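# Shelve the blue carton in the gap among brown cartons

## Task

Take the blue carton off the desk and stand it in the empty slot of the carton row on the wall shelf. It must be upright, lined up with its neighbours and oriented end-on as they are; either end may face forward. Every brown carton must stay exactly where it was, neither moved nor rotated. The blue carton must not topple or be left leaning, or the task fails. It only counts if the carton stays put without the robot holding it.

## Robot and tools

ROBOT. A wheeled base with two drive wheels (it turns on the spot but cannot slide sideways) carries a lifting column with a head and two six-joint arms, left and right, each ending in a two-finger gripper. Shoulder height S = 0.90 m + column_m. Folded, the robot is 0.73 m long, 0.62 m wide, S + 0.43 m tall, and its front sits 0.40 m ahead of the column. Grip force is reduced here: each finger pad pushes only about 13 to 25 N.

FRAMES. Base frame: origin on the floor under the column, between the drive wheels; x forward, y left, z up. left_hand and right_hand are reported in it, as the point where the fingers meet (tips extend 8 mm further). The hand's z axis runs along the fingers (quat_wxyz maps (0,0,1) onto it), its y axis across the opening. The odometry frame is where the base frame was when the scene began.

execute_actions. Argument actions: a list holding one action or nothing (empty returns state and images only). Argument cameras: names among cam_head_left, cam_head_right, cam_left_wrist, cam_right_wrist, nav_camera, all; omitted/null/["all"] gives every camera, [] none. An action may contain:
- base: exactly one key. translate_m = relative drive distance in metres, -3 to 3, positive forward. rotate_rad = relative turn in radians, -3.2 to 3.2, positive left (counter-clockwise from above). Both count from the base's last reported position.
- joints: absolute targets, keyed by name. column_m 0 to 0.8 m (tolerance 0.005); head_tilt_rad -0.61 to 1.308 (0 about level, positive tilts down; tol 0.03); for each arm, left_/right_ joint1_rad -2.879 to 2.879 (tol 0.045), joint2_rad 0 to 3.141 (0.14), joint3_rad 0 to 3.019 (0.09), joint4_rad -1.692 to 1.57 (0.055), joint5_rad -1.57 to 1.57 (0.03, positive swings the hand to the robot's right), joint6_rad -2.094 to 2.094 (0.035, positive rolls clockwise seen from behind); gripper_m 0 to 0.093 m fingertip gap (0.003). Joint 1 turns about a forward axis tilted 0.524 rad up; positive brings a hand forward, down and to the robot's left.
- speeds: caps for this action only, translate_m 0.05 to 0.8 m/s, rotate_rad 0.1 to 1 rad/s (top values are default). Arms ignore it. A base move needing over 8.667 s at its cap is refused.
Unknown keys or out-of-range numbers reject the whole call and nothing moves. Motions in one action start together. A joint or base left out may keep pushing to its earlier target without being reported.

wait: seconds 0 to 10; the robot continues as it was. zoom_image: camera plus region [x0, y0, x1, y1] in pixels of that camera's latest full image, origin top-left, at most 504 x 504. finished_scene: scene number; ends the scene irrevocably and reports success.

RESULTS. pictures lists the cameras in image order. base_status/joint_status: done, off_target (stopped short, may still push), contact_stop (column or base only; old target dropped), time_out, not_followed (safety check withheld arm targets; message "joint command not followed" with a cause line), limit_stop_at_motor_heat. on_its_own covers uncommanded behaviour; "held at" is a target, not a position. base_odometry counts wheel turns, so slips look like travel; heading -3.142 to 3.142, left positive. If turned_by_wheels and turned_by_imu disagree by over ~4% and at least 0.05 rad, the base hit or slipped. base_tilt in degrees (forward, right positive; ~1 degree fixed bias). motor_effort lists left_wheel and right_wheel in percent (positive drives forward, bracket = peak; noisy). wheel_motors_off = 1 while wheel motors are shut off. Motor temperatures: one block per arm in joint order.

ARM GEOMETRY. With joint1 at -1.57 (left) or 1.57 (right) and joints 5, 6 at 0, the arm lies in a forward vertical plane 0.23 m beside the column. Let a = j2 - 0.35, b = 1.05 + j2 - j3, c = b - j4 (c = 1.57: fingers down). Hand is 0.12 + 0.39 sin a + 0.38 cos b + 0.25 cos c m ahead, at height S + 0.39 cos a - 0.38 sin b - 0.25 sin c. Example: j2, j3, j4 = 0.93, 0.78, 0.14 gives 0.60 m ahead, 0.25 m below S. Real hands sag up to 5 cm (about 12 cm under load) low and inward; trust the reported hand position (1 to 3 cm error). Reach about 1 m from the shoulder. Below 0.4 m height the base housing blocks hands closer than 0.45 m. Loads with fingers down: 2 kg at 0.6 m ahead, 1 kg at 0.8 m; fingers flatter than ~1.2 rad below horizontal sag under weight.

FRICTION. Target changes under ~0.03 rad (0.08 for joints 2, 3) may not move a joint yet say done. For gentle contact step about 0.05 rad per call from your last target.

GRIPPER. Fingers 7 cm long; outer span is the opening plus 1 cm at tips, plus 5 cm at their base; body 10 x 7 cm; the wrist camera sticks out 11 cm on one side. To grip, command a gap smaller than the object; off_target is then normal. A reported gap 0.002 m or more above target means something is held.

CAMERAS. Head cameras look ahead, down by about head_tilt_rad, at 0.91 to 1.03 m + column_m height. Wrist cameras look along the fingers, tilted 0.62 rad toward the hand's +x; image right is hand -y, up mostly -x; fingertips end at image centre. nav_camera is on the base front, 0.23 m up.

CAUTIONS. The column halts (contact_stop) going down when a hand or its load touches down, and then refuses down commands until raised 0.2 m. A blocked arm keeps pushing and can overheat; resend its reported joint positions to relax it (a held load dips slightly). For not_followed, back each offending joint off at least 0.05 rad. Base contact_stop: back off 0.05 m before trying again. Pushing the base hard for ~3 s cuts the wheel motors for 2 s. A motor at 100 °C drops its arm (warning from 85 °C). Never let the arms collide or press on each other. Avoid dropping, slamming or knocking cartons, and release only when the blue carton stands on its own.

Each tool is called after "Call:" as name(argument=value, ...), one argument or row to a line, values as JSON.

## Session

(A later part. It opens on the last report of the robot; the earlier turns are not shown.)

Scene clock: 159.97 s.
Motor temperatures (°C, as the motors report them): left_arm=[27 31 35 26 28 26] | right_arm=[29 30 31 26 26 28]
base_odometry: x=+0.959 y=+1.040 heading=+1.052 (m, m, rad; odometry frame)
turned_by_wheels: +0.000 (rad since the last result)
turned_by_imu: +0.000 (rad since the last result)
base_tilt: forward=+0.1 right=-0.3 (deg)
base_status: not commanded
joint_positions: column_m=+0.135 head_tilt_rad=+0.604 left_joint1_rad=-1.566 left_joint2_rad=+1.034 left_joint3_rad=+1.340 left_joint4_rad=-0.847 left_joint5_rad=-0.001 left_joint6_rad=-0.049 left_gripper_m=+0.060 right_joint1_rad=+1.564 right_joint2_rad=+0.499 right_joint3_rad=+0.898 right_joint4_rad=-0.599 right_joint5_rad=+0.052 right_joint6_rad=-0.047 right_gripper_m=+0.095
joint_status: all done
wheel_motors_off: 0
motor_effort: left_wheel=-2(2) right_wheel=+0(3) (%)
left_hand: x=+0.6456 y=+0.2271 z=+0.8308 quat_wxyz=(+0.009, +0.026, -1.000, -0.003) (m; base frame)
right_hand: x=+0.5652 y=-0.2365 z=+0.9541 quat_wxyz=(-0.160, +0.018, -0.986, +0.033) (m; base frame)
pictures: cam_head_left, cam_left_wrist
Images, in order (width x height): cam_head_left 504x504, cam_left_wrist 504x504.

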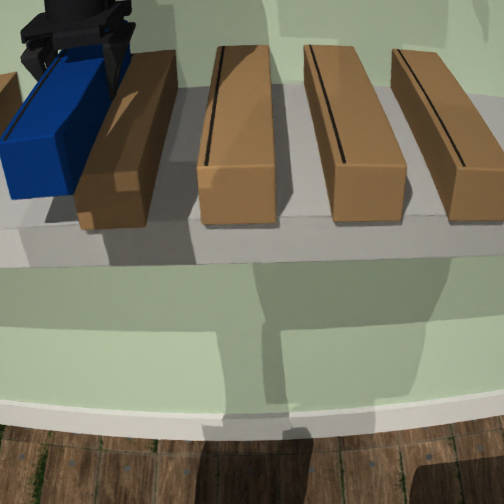

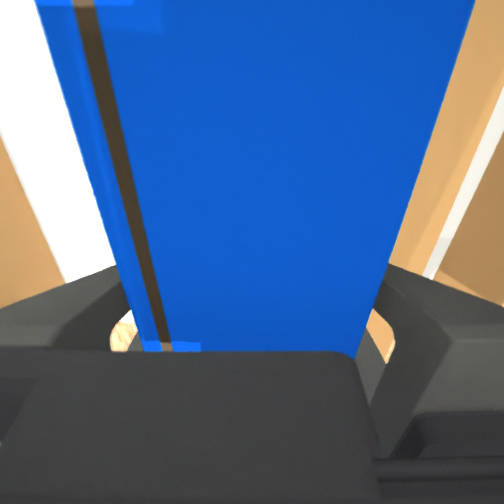

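Call:
execute_actions(
  actions=[
    {"joints":{"column_m":0.2}},
  ],
  cameras=[],
)

Call:
execute_actions(
  actions=[
    {"base":{"rotate_rad":0.042},"joints":{"left_joint6_rad":-0.005}},
  ],
  cameras=["cam_head_left","cam_left_wrist"],
)

Call:
execute_actions(
  actions=[
    {"joints":{"column_m":0.135}},
  ],
  cameras=["cam_head_left","cam_left_wrist"],
)

Scene clock: 161.83 s.
Motor temperatures (°C, as the motors report them): left_arm=[27 31 35 26 28 26] | right_arm=[29 30 31 26 26 28]
base_odometry: x=+0.959 y=+1.040 heading=+1.052 (m, m, rad; odometry frame)
turned_by_wheels: +0.000 (rad since the last result)
turned_by_imu: +0.001 (rad since the last result)
base_tilt: forward=+0.2 right=-0.4 (deg)
base_status: not commanded
joint_positions: column_m=+0.200 head_tilt_rad=+0.604 left_joint1_rad=-1.566 left_joint2_rad=+1.038 left_joint3_rad=+1.340 left_joint4_rad=-0.847 left_joint5_rad=-0.001 left_joint6_rad=-0.049 left_gripper_m=+0.060 right_joint1_rad=+1.564 right_joint2_rad=+0.499 right_joint3_rad=+0.898 right_joint4_rad=-0.599 right_joint5_rad=+0.052 right_joint6_rad=-0.047 right_gripper_m=+0.095
joint_status: all done
wheel_motors_off: 0
motor_effort: left_wheel=-3(3) right_wheel=+2(3) (%)
left_hand: x=+0.6447 y=+0.2271 z=+0.8933 quat_wxyz=(+0.011, +0.026, -1.000, -0.003) (m; base frame)
right_hand: x=+0.5652 y=-0.2365 z=+1.0190 quat_wxyz=(-0.160, +0.018, -0.986, +0.033) (m; base frame)
pictures: none
No camera images: the call's "cameras" was empty. Leave "cameras" out to get every camera's image.

Scene clock: 162.77 s.
Motor temperatures (°C, as the motors report them): left_arm=[27 31 35 26 28 26] | right_arm=[29 30 31 26 26 28]
base_odometry: x=+0.959 y=+1.040 heading=+1.092 (m, m, rad; odometry frame)
turned_by_wheels: +0.040 (rad since the last result)
turned_by_imu: +0.040 (rad since the last result)
base_tilt: forward=+0.2 right=-0.3 (deg)
base_status: done
joint_positions: column_m=+0.200 head_tilt_rad=+0.604 left_joint1_rad=-1.566 left_joint2_rad=+1.038 left_joint3_rad=+1.340 left_joint4_rad=-0.847 left_joint5_rad=-0.001 left_joint6_rad=-0.012 left_gripper_m=+0.060 right_joint1_rad=+1.564 right_joint2_rad=+0.499 right_joint3_rad=+0.898 right_joint4_rad=-0.599 right_joint5_rad=+0.052 right_joint6_rad=-0.047 right_gripper_m=+0.095
joint_status: all done
wheel_motors_off: 0
motor_effort: left_wheel=+0(42) right_wheel=+1(37) (%)
left_hand: x=+0.6447 y=+0.2271 z=+0.8933 quat_wxyz=(+0.011, +0.007, -1.000, -0.003) (m; base frame)
right_hand: x=+0.5652 y=-0.2365 z=+1.0190 quat_wxyz=(-0.160, +0.018, -0.986, +0.033) (m; base frame)
pictures: cam_head_left, cam_left_wrist
Images, in order (width x height): cam_head_left 504x504, cam_left_wrist 504x504.

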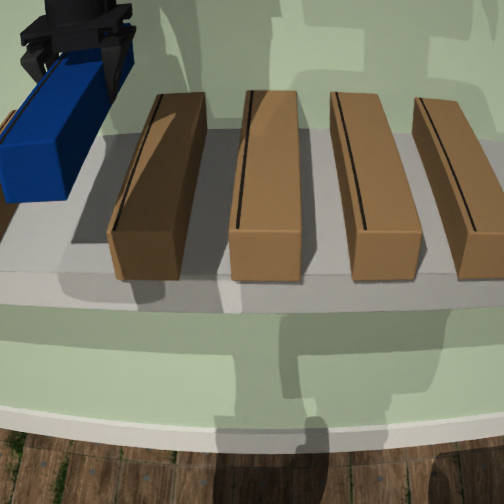

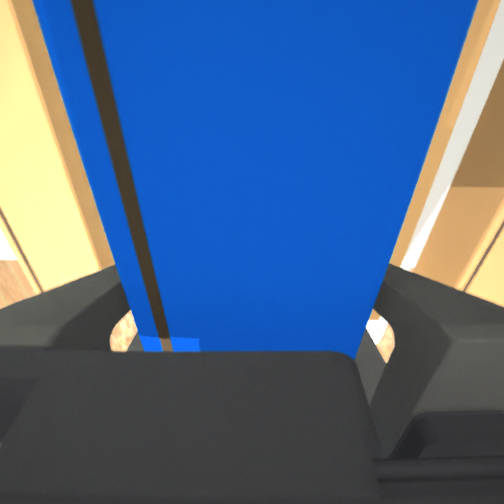

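Scene clock: 164.20 s.
Motor temperatures (°C, as the motors report them): left_arm=[27 31 35 26 28 26] | right_arm=[29 30 31 26 26 28]
base_odometry: x=+0.959 y=+1.040 heading=+1.092 (m, m, rad; odometry frame)
turned_by_wheels: +0.000 (rad since the last result)
turned_by_imu: +0.001 (rad since the last result)
base_tilt: forward=+0.1 right=-0.3 (deg)
base_status: not commanded
joint_positions: column_m=+0.135 head_tilt_rad=+0.604 left_joint1_rad=-1.566 left_joint2_rad=+1.038 left_joint3_rad=+1.340 left_joint4_rad=-0.847 left_joint5_rad=-0.001 left_joint6_rad=-0.012 left_gripper_m=+0.060 right_joint1_rad=+1.564 right_joint2_rad=+0.499 right_joint3_rad=+0.898 right_joint4_rad=-0.599 right_joint5_rad=+0.052 right_joint6_rad=-0.047 right_gripper_m=+0.095
joint_status: all done
wheel_motors_off: 0
motor_effort: left_wheel=-2(2) right_wheel=+2(2) (%)
left_hand: x=+0.6447 y=+0.2271 z=+0.8285 quat_wxyz=(+0.011, +0.007, -1.000, -0.003) (m; base frame)
right_hand: x=+0.5652 y=-0.2365 z=+0.9541 quat_wxyz=(-0.160, +0.018, -0.986, +0.033) (m; base frame)
pictures: cam_head_left, cam_left_wrist
Images, in order (width x height): cam_head_left 504x504, cam_left_wrist 504x504.

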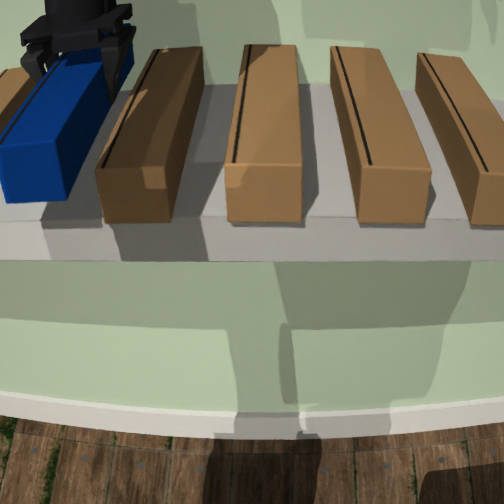

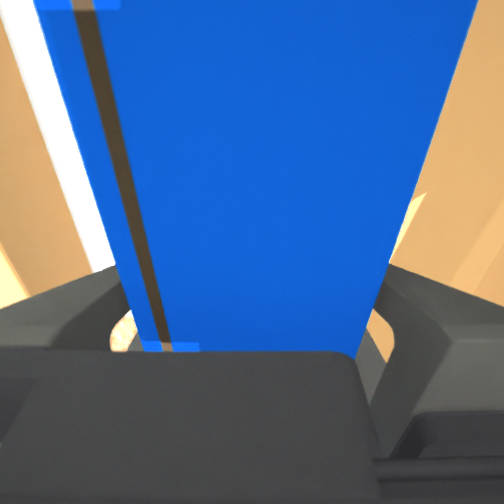

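Call:
execute_actions(
  actions=[
    {"joints":{"column_m":0.11}},
  ],
  cameras=["cam_head_left","cam_left_wrist"],
)

Scene clock: 165.20 s.
Motor temperatures (°C, as the motors report them): left_arm=[27 31 35 26 28 26] | right_arm=[29 30 31 26 26 28]
base_odometry: x=+0.959 y=+1.040 heading=+1.092 (m, m, rad; odometry frame)
turned_by_wheels: +0.000 (rad since the last result)
turned_by_imu: +0.000 (rad since the last result)
base_tilt: forward=+0.1 right=-0.3 (deg)
base_status: not commanded
joint_positions: column_m=+0.110 head_tilt_rad=+0.604 left_joint1_rad=-1.566 left_joint2_rad=+1.039 left_joint3_rad=+1.340 left_joint4_rad=-0.847 left_joint5_rad=-0.001 left_joint6_rad=-0.012 left_gripper_m=+0.060 right_joint1_rad=+1.564 right_joint2_rad=+0.499 right_joint3_rad=+0.898 right_joint4_rad=-0.599 right_joint5_rad=+0.052 right_joint6_rad=-0.047 right_gripper_m=+0.095
joint_status: all done
wheel_motors_off: 0
motor_effort: left_wheel=-3(2) right_wheel=+1(4) (%)
left_hand: x=+0.6446 y=+0.2271 z=+0.8032 quat_wxyz=(+0.011, +0.007, -1.000, -0.003) (m; base frame)
right_hand: x=+0.5652 y=-0.2365 z=+0.9291 quat_wxyz=(-0.160, +0.018, -0.986, +0.033) (m; base frame)
pictures: cam_head_left, cam_left_wrist
Images, in order (width x height): cam_head_left 504x504, cam_left_wrist 504x504.

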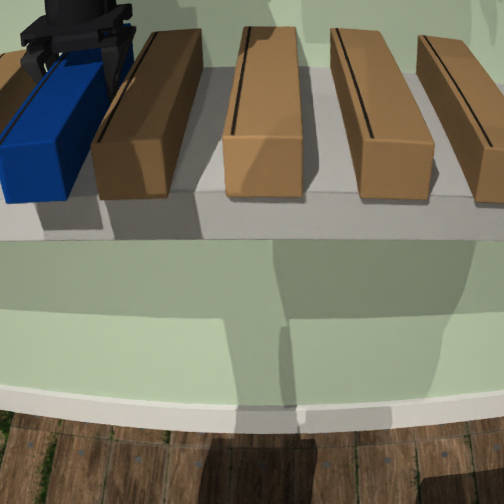

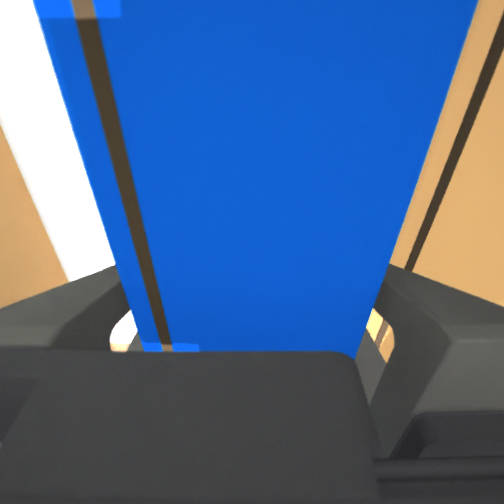

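Call:
execute_actions(
  actions=[
    {"joints":{"column_m":0.16}},
  ],
  cameras=[],
)

Call:
execute_actions(
  actions=[
    {"base":{"rotate_rad":0.045},"joints":{"left_joint6_rad":0.045}},
  ],
  cameras=[],
)

Call:
execute_actions(
  actions=[
    {"base":{"translate_m":0.02},"speeds":{"translate_m":0.08}},
  ],
  cameras=[],
)

Call:
execute_actions(
  actions=[
    {"joints":{"column_m":0.11}},
  ],
  cameras=["cam_head_left","cam_left_wrist"],
)

Scene clock: 166.67 s.
Motor temperatures (°C, as the motors report them): left_arm=[27 31 35 26 28 26] | right_arm=[29 30 31 26 26 28]
base_odometry: x=+0.959 y=+1.040 heading=+1.092 (m, m, rad; odometry frame)
turned_by_wheels: +0.000 (rad since the last result)
turned_by_imu: +0.001 (rad since the last result)
base_tilt: forward=+0.1 right=-0.4 (deg)
base_status: not commanded
joint_positions: column_m=+0.160 head_tilt_rad=+0.604 left_joint1_rad=-1.566 left_joint2_rad=+1.040 left_joint3_rad=+1.340 left_joint4_rad=-0.847 left_joint5_rad=-0.001 left_joint6_rad=-0.012 left_gripper_m=+0.060 right_joint1_rad=+1.564 right_joint2_rad=+0.499 right_joint3_rad=+0.898 right_joint4_rad=-0.599 right_joint5_rad=+0.052 right_joint6_rad=-0.047 right_gripper_m=+0.095
joint_status: all done
wheel_motors_off: 0
motor_effort: left_wheel=-2(3) right_wheel=+4(4) (%)
left_hand: x=+0.6444 y=+0.2271 z=+0.8527 quat_wxyz=(+0.011, +0.007, -1.000, -0.003) (m; base frame)
right_hand: x=+0.5652 y=-0.2365 z=+0.9790 quat_wxyz=(-0.160, +0.018, -0.986, +0.033) (m; base frame)
pictures: none
No camera images: the call's "cameras" was empty. Leave "cameras" out to get every camera's image.

Scene clock: 167.57 s.
Motor temperatures (°C, as the motors report them): left_arm=[27 31 35 26 28 26] | right_arm=[29 30 31 26 26 28]
base_odometry: x=+0.959 y=+1.040 heading=+1.135 (m, m, rad; odometry frame)
turned_by_wheels: +0.043 (rad since the last result)
turned_by_imu: +0.043 (rad since the last result)
base_tilt: forward=+0.1 right=-0.3 (deg)
base_status: done
joint_positions: column_m=+0.160 head_tilt_rad=+0.604 left_joint1_rad=-1.566 left_joint2_rad=+1.040 left_joint3_rad=+1.340 left_joint4_rad=-0.846 left_joint5_rad=-0.001 left_joint6_rad=+0.035 left_gripper_m=+0.060 right_joint1_rad=+1.564 right_joint2_rad=+0.499 right_joint3_rad=+0.898 right_joint4_rad=-0.599 right_joint5_rad=+0.052 right_joint6_rad=-0.047 right_gripper_m=+0.095
joint_status: all done
wheel_motors_off: 0
motor_effort: left_wheel=-1(59) right_wheel=+1(40) (%)
left_hand: x=+0.6445 y=+0.2271 z=+0.8527 quat_wxyz=(+0.011, -0.016, -1.000, -0.003) (m; base frame)
right_hand: x=+0.5652 y=-0.2365 z=+0.9790 quat_wxyz=(-0.160, +0.018, -0.986, +0.033) (m; base frame)
pictures: none
No camera images: the call's "cameras" was empty. Leave "cameras" out to get every camera's image.

Scene clock: 168.40 s.
Motor temperatures (°C, as the motors report them): left_arm=[27 31 35 26 28 26] | right_arm=[29 30 31 26 26 28]
base_odometry: x=+0.968 y=+1.058 heading=+1.136 (m, m, rad; odometry frame)
turned_by_wheels: +0.001 (rad since the last result)
turned_by_imu: +0.002 (rad since the last result)
base_tilt: forward=+0.2 right=-0.4 (deg)
base_status: done
joint_positions: column_m=+0.160 head_tilt_rad=+0.604 left_joint1_rad=-1.566 left_joint2_rad=+1.040 left_joint3_rad=+1.340 left_joint4_rad=-0.845 left_joint5_rad=-0.001 left_joint6_rad=+0.035 left_gripper_m=+0.060 right_joint1_rad=+1.564 right_joint2_rad=+0.499 right_joint3_rad=+0.898 right_joint4_rad=-0.599 right_joint5_rad=+0.052 right_joint6_rad=-0.047 right_gripper_m=+0.095
joint_status: not commanded
wheel_motors_off: 0
motor_effort: left_wheel=+1(54) right_wheel=+1(30) (%)
left_hand: x=+0.6447 y=+0.2271 z=+0.8525 quat_wxyz=(+0.011, -0.016, -1.000, -0.003) (m; base frame)
right_hand: x=+0.5653 y=-0.2365 z=+0.9791 quat_wxyz=(-0.161, +0.018, -0.986, +0.033) (m; base frame)
pictures: none
No camera images: the call's "cameras" was empty. Leave "cameras" out to get every camera's image.

Scene clock: 169.63 s.
Motor temperatures (°C, as the motors report them): left_arm=[27 31 35 26 28 26] | right_arm=[29 30 31 26 26 28]
base_odometry: x=+0.968 y=+1.058 heading=+1.136 (m, m, rad; odometry frame)
turned_by_wheels: +0.000 (rad since the last result)
turned_by_imu: +0.001 (rad since the last result)
base_tilt: forward=+0.2 right=-0.4 (deg)
base_status: not commanded
joint_positions: column_m=+0.110 head_tilt_rad=+0.604 left_joint1_rad=-1.566 left_joint2_rad=+1.040 left_joint3_rad=+1.340 left_joint4_rad=-0.845 left_joint5_rad=-0.001 left_joint6_rad=+0.035 left_gripper_m=+0.060 right_joint1_rad=+1.564 right_joint2_rad=+0.499 right_joint3_rad=+0.898 right_joint4_rad=-0.599 right_joint5_rad=+0.052 right_joint6_rad=-0.047 right_gripper_m=+0.095
joint_status: all done
wheel_motors_off: 0
motor_effort: left_wheel=+2(2) right_wheel=+2(1) (%)
left_hand: x=+0.6447 y=+0.2271 z=+0.8026 quat_wxyz=(+0.011, -0.016, -1.000, -0.003) (m; base frame)
right_hand: x=+0.5653 y=-0.2365 z=+0.9293 quat_wxyz=(-0.161, +0.018, -0.986, +0.033) (m; base frame)
pictures: cam_head_left, cam_left_wrist
Images, in order (width x height): cam_head_left 504x504, cam_left_wrist 504x504.

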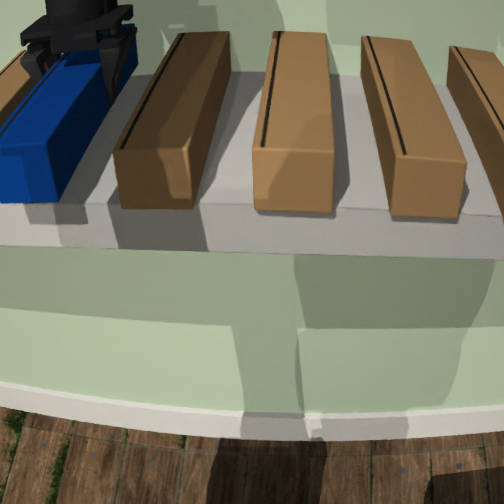

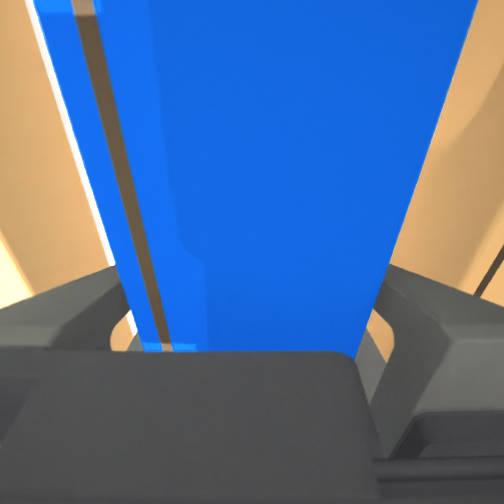

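Call:
execute_actions(
  actions=[
    {"joints":{"column_m":0.095}},
  ],
  cameras=["cam_head_left","cam_left_wrist"],
)

Scene clock: 170.53 s.
Motor temperatures (°C, as the motors report them): left_arm=[27 31 35 26 28 26] | right_arm=[29 30 31 26 26 28]
base_odometry: x=+0.968 y=+1.058 heading=+1.136 (m, m, rad; odometry frame)
turned_by_wheels: +0.000 (rad since the last result)
turned_by_imu: +0.000 (rad since the last result)
base_tilt: forward=+0.1 right=-0.4 (deg)
base_status: not commanded
joint_positions: column_m=+0.095 head_tilt_rad=+0.604 left_joint1_rad=-1.566 left_joint2_rad=+1.041 left_joint3_rad=+1.340 left_joint4_rad=-0.845 left_joint5_rad=-0.001 left_joint6_rad=+0.035 left_gripper_m=+0.060 right_joint1_rad=+1.564 right_joint2_rad=+0.499 right_joint3_rad=+0.898 right_joint4_rad=-0.599 right_joint5_rad=+0.052 right_joint6_rad=-0.047 right_gripper_m=+0.095
joint_status: all done
wheel_motors_off: 0
motor_effort: left_wheel=+2(3) right_wheel=-1(2) (%)
left_hand: x=+0.6446 y=+0.2271 z=+0.7872 quat_wxyz=(+0.011, -0.016, -1.000, -0.003) (m; base frame)
right_hand: x=+0.5653 y=-0.2365 z=+0.9143 quat_wxyz=(-0.161, +0.018, -0.986, +0.033) (m; base frame)
pictures: cam_head_left, cam_left_wrist
Images, in order (width x height): cam_head_left 504x504, cam_left_wrist 504x504.

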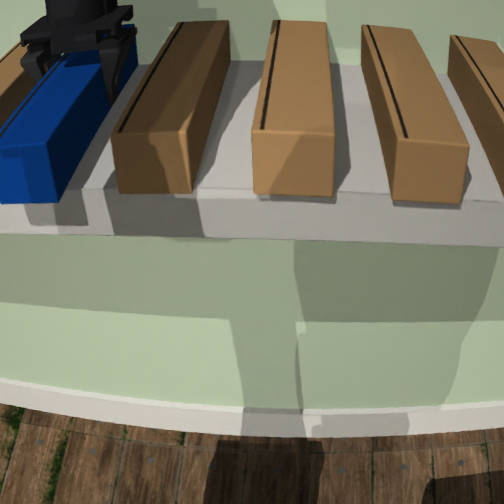

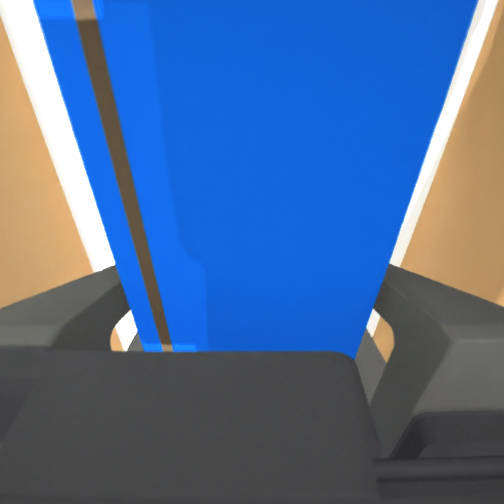

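Call:
execute_actions(
  actions=[
    {"base":{"translate_m":0.025},"speeds":{"translate_m":0.05}},
  ],
  cameras=[],
)

Call:
execute_actions(
  actions=[
    {"joints":{"column_m":0.083}},
  ],
  cameras=["cam_head_left","cam_left_wrist"],
)

Scene clock: 171.70 s.
Motor temperatures (°C, as the motors report them): left_arm=[27 31 35 26 28 26] | right_arm=[29 30 31 26 26 28]
base_odometry: x=+0.978 y=+1.081 heading=+1.137 (m, m, rad; odometry frame)
turned_by_wheels: +0.001 (rad since the last result)
turned_by_imu: +0.002 (rad since the last result)
base_tilt: forward=+0.2 right=-0.3 (deg)
base_status: done
joint_positions: column_m=+0.095 head_tilt_rad=+0.604 left_joint1_rad=-1.566 left_joint2_rad=+1.041 left_joint3_rad=+1.340 left_joint4_rad=-0.843 left_joint5_rad=-0.001 left_joint6_rad=+0.035 left_gripper_m=+0.060 right_joint1_rad=+1.564 right_joint2_rad=+0.499 right_joint3_rad=+0.898 right_joint4_rad=-0.599 right_joint5_rad=+0.052 right_joint6_rad=-0.047 right_gripper_m=+0.095
joint_status: not commanded
wheel_motors_off: 0
motor_effort: left_wheel=+1(51) right_wheel=-2(31) (%)
left_hand: x=+0.6451 y=+0.2271 z=+0.7872 quat_wxyz=(+0.010, -0.016, -1.000, -0.003) (m; base frame)
right_hand: x=+0.5652 y=-0.2365 z=+0.9141 quat_wxyz=(-0.160, +0.018, -0.986, +0.033) (m; base frame)
pictures: none
No camera images: the call's "cameras" was empty. Leave "cameras" out to get every camera's image.

Scene clock: 172.43 s.
Motor temperatures (°C, as the motors report them): left_arm=[27 31 35 26 28 26] | right_arm=[29 30 31 26 26 28]
base_odometry: x=+0.978 y=+1.081 heading=+1.137 (m, m, rad; odometry frame)
turned_by_wheels: +0.000 (rad since the last result)
turned_by_imu: +0.000 (rad since the last result)
base_tilt: forward=+0.2 right=-0.4 (deg)
base_status: not commanded
joint_positions: column_m=+0.083 head_tilt_rad=+0.604 left_joint1_rad=-1.566 left_joint2_rad=+1.042 left_joint3_rad=+1.340 left_joint4_rad=-0.843 left_joint5_rad=-0.001 left_joint6_rad=+0.035 left_gripper_m=+0.060 right_joint1_rad=+1.564 right_joint2_rad=+0.499 right_joint3_rad=+0.898 right_joint4_rad=-0.599 right_joint5_rad=+0.052 right_joint6_rad=-0.047 right_gripper_m=+0.095
joint_status: all done
wheel_motors_off: 0
motor_effort: left_wheel=+2(2) right_wheel=+0(1) (%)
left_hand: x=+0.6449 y=+0.2271 z=+0.7746 quat_wxyz=(+0.011, -0.016, -1.000, -0.003) (m; base frame)
right_hand: x=+0.5652 y=-0.2365 z=+0.9021 quat_wxyz=(-0.160, +0.018, -0.986, +0.033) (m; base frame)
pictures: cam_head_left, cam_left_wrist
Images, in order (width x height): cam_head_left 504x504, cam_left_wrist 504x504.

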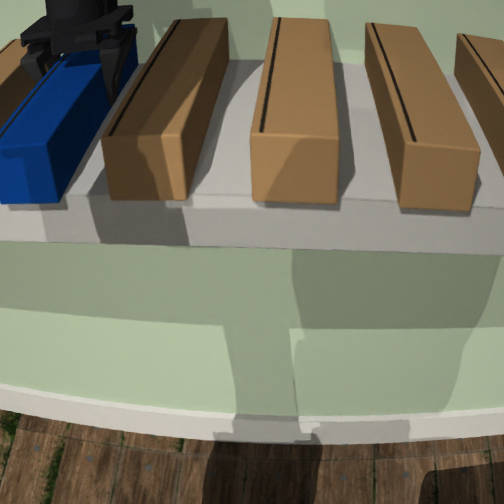

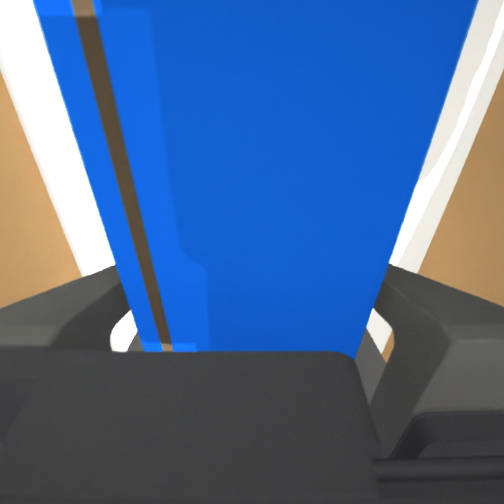

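Call:
execute_actions(
  actions=[
    {"joints":{"column_m":0.068}},
  ],
  cameras=["cam_head_left","cam_left_wrist"],
)

Scene clock: 173.30 s.
Motor temperatures (°C, as the motors report them): left_arm=[27 31 35 26 28 26] | right_arm=[29 30 31 26 26 28]
base_odometry: x=+0.978 y=+1.080 heading=+1.137 (m, m, rad; odometry frame)
turned_by_wheels: +0.000 (rad since the last result)
turned_by_imu: +0.000 (rad since the last result)
base_tilt: forward=+0.1 right=-0.4 (deg)
base_status: not commanded
joint_positions: column_m=+0.068 head_tilt_rad=+0.604 left_joint1_rad=-1.566 left_joint2_rad=+1.016 left_joint3_rad=+1.340 left_joint4_rad=-0.854 left_joint5_rad=-0.001 left_joint6_rad=+0.036 left_gripper_m=+0.060 right_joint1_rad=+1.564 right_joint2_rad=+0.499 right_joint3_rad=+0.898 right_joint4_rad=-0.599 right_joint5_rad=+0.052 right_joint6_rad=-0.047 right_gripper_m=+0.095
joint_status: all done
wheel_motors_off: 0
motor_effort: left_wheel=+3(2) right_wheel=-1(1) (%)
left_hand: x=+0.6475 y=+0.2270 z=+0.7732 quat_wxyz=(+0.003, -0.017, -1.000, -0.003) (m; base frame)
right_hand: x=+0.5652 y=-0.2365 z=+0.8871 quat_wxyz=(-0.160, +0.018, -0.986, +0.033) (m; base frame)
pictures: cam_head_left, cam_left_wrist
Images, in order (width x height): cam_head_left 504x504, cam_left_wrist 504x504.

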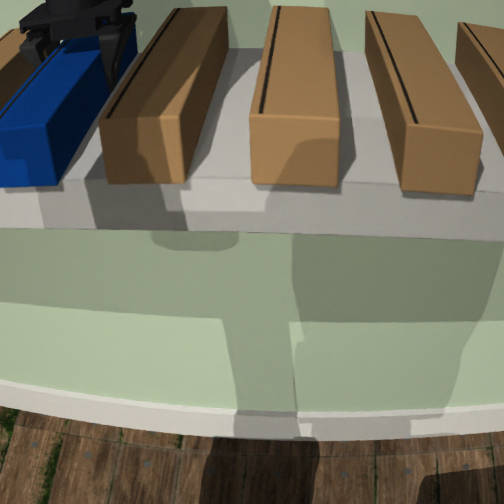

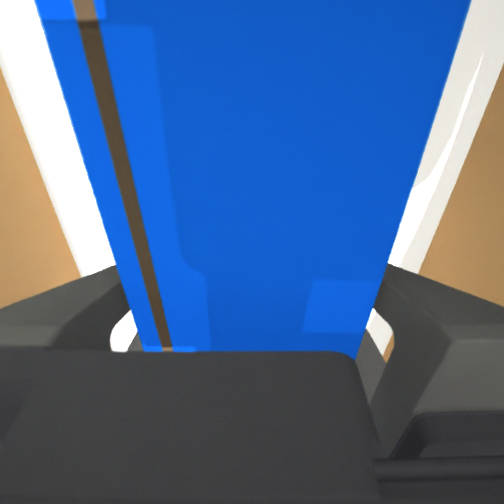

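Call:
execute_actions(
  actions=[
    {"joints":{"column_m":0.08,"left_gripper_m":0.076}},
  ],
  cameras=[],
)

Call:
execute_actions(
  actions=[
    {"joints":{"column_m":0.28}},
  ],
  cameras=["cam_left_wrist"],
)

Call:
execute_actions(
  actions=[
    {"base":{"translate_m":-0.12}},
  ],
  cameras=["cam_left_wrist","cam_head_left"],
)

Scene clock: 174.17 s.
Motor temperatures (°C, as the motors report them): left_arm=[27 31 35 26 28 26] | right_arm=[29 30 31 26 26 28]
base_odometry: x=+0.978 y=+1.080 heading=+1.137 (m, m, rad; odometry frame)
turned_by_wheels: +0.000 (rad since the last result)
turned_by_imu: +0.000 (rad since the last result)
base_tilt: forward=+0.1 right=-0.3 (deg)
base_status: not commanded
joint_positions: column_m=+0.080 head_tilt_rad=+0.604 left_joint1_rad=-1.566 left_joint2_rad=+1.033 left_joint3_rad=+1.340 left_joint4_rad=-0.849 left_joint5_rad=-0.001 left_joint6_rad=+0.036 left_gripper_m=+0.076 right_joint1_rad=+1.564 right_joint2_rad=+0.499 right_joint3_rad=+0.898 right_joint4_rad=-0.599 right_joint5_rad=+0.052 right_joint6_rad=-0.047 right_gripper_m=+0.095
joint_status: all done
wheel_motors_off: 0
motor_effort: left_wheel=+3(3) right_wheel=+0(1) (%)
left_hand: x=+0.6451 y=+0.2271 z=+0.7761 quat_wxyz=(+0.010, -0.017, -1.000, -0.003) (m; base frame)
right_hand: x=+0.5652 y=-0.2365 z=+0.8990 quat_wxyz=(-0.160, +0.018, -0.986, +0.033) (m; base frame)
pictures: none
No camera images: the call's "cameras" was empty. Leave "cameras" out to get every camera's image.

Scene clock: 177.37 s.
Motor temperatures (°C, as the motors report them): left_arm=[27 31 35 26 28 26] | right_arm=[29 30 31 26 26 28]
base_odometry: x=+0.978 y=+1.080 heading=+1.137 (m, m, rad; odometry frame)
turned_by_wheels: +0.000 (rad since the last result)
turned_by_imu: +0.001 (rad since the last result)
base_tilt: forward=+0.2 right=-0.4 (deg)
base_status: not commanded
joint_positions: column_m=+0.280 head_tilt_rad=+0.604 left_joint1_rad=-1.566 left_joint2_rad=+1.035 left_joint3_rad=+1.340 left_joint4_rad=-0.849 left_joint5_rad=-0.001 left_joint6_rad=+0.036 left_gripper_m=+0.076 right_joint1_rad=+1.564 right_joint2_rad=+0.499 right_joint3_rad=+0.898 right_joint4_rad=-0.599 right_joint5_rad=+0.052 right_joint6_rad=-0.047 right_gripper_m=+0.095
joint_status: all done
wheel_motors_off: 0
motor_effort: left_wheel=+2(3) right_wheel=+1(2) (%)
left_hand: x=+0.6448 y=+0.2271 z=+0.9753 quat_wxyz=(+0.010, -0.017, -1.000, -0.003) (m; base frame)
right_hand: x=+0.5652 y=-0.2365 z=+1.0990 quat_wxyz=(-0.160, +0.018, -0.986, +0.033) (m; base frame)
pictures: cam_left_wrist
Images, in order (width x height): cam_left_wrist 504x504.

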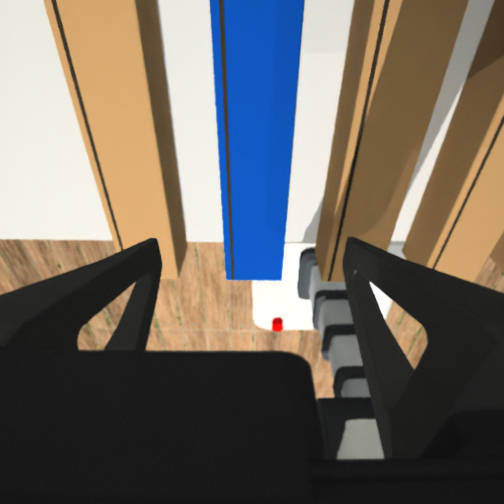

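Scene clock: 178.83 s.
Motor temperatures (°C, as the motors report them): left_arm=[27 31 35 26 28 26] | right_arm=[29 30 31 26 26 28]
base_odometry: x=+0.928 y=+0.972 heading=+1.138 (m, m, rad; odometry frame)
turned_by_wheels: +0.001 (rad since the last result)
turned_by_imu: +0.001 (rad since the last result)
base_tilt: forward=+0.1 right=-0.3 (deg)
base_status: done
joint_positions: column_m=+0.280 head_tilt_rad=+0.604 left_joint1_rad=-1.566 left_joint2_rad=+1.035 left_joint3_rad=+1.340 left_joint4_rad=-0.846 left_joint5_rad=-0.001 left_joint6_rad=+0.036 left_gripper_m=+0.076 right_joint1_rad=+1.564 right_joint2_rad=+0.498 right_joint3_rad=+0.898 right_joint4_rad=-0.599 right_joint5_rad=+0.052 right_joint6_rad=-0.047 right_gripper_m=+0.095
joint_status: not commanded
wheel_motors_off: 0
motor_effort: left_wheel=-2(63) right_wheel=-1(26) (%)
left_hand: x=+0.6457 y=+0.2271 z=+0.9753 quat_wxyz=(+0.008, -0.017, -1.000, -0.003) (m; base frame)
right_hand: x=+0.5653 y=-0.2365 z=+1.0993 quat_wxyz=(-0.161, +0.018, -0.986, +0.033) (m; base frame)
pictures: cam_head_left, cam_left_wrist
Images, in order (width x height): cam_head_left 504x504, cam_left_wrist 504x504.

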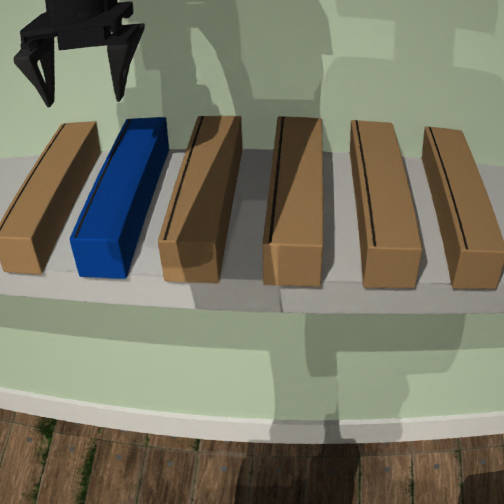

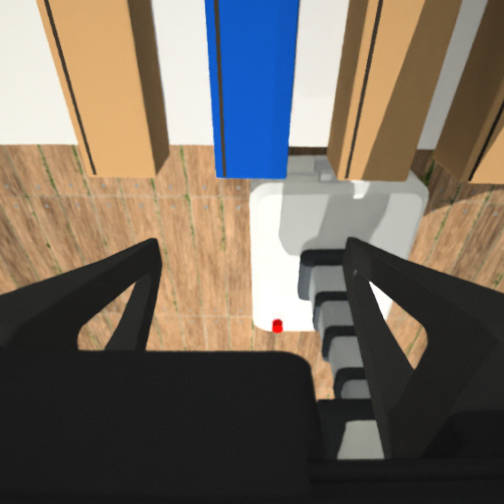

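Aligned, centred, upright.

Call:
finished_scene(
  scene=2,
)

The scene is finished: the task was done.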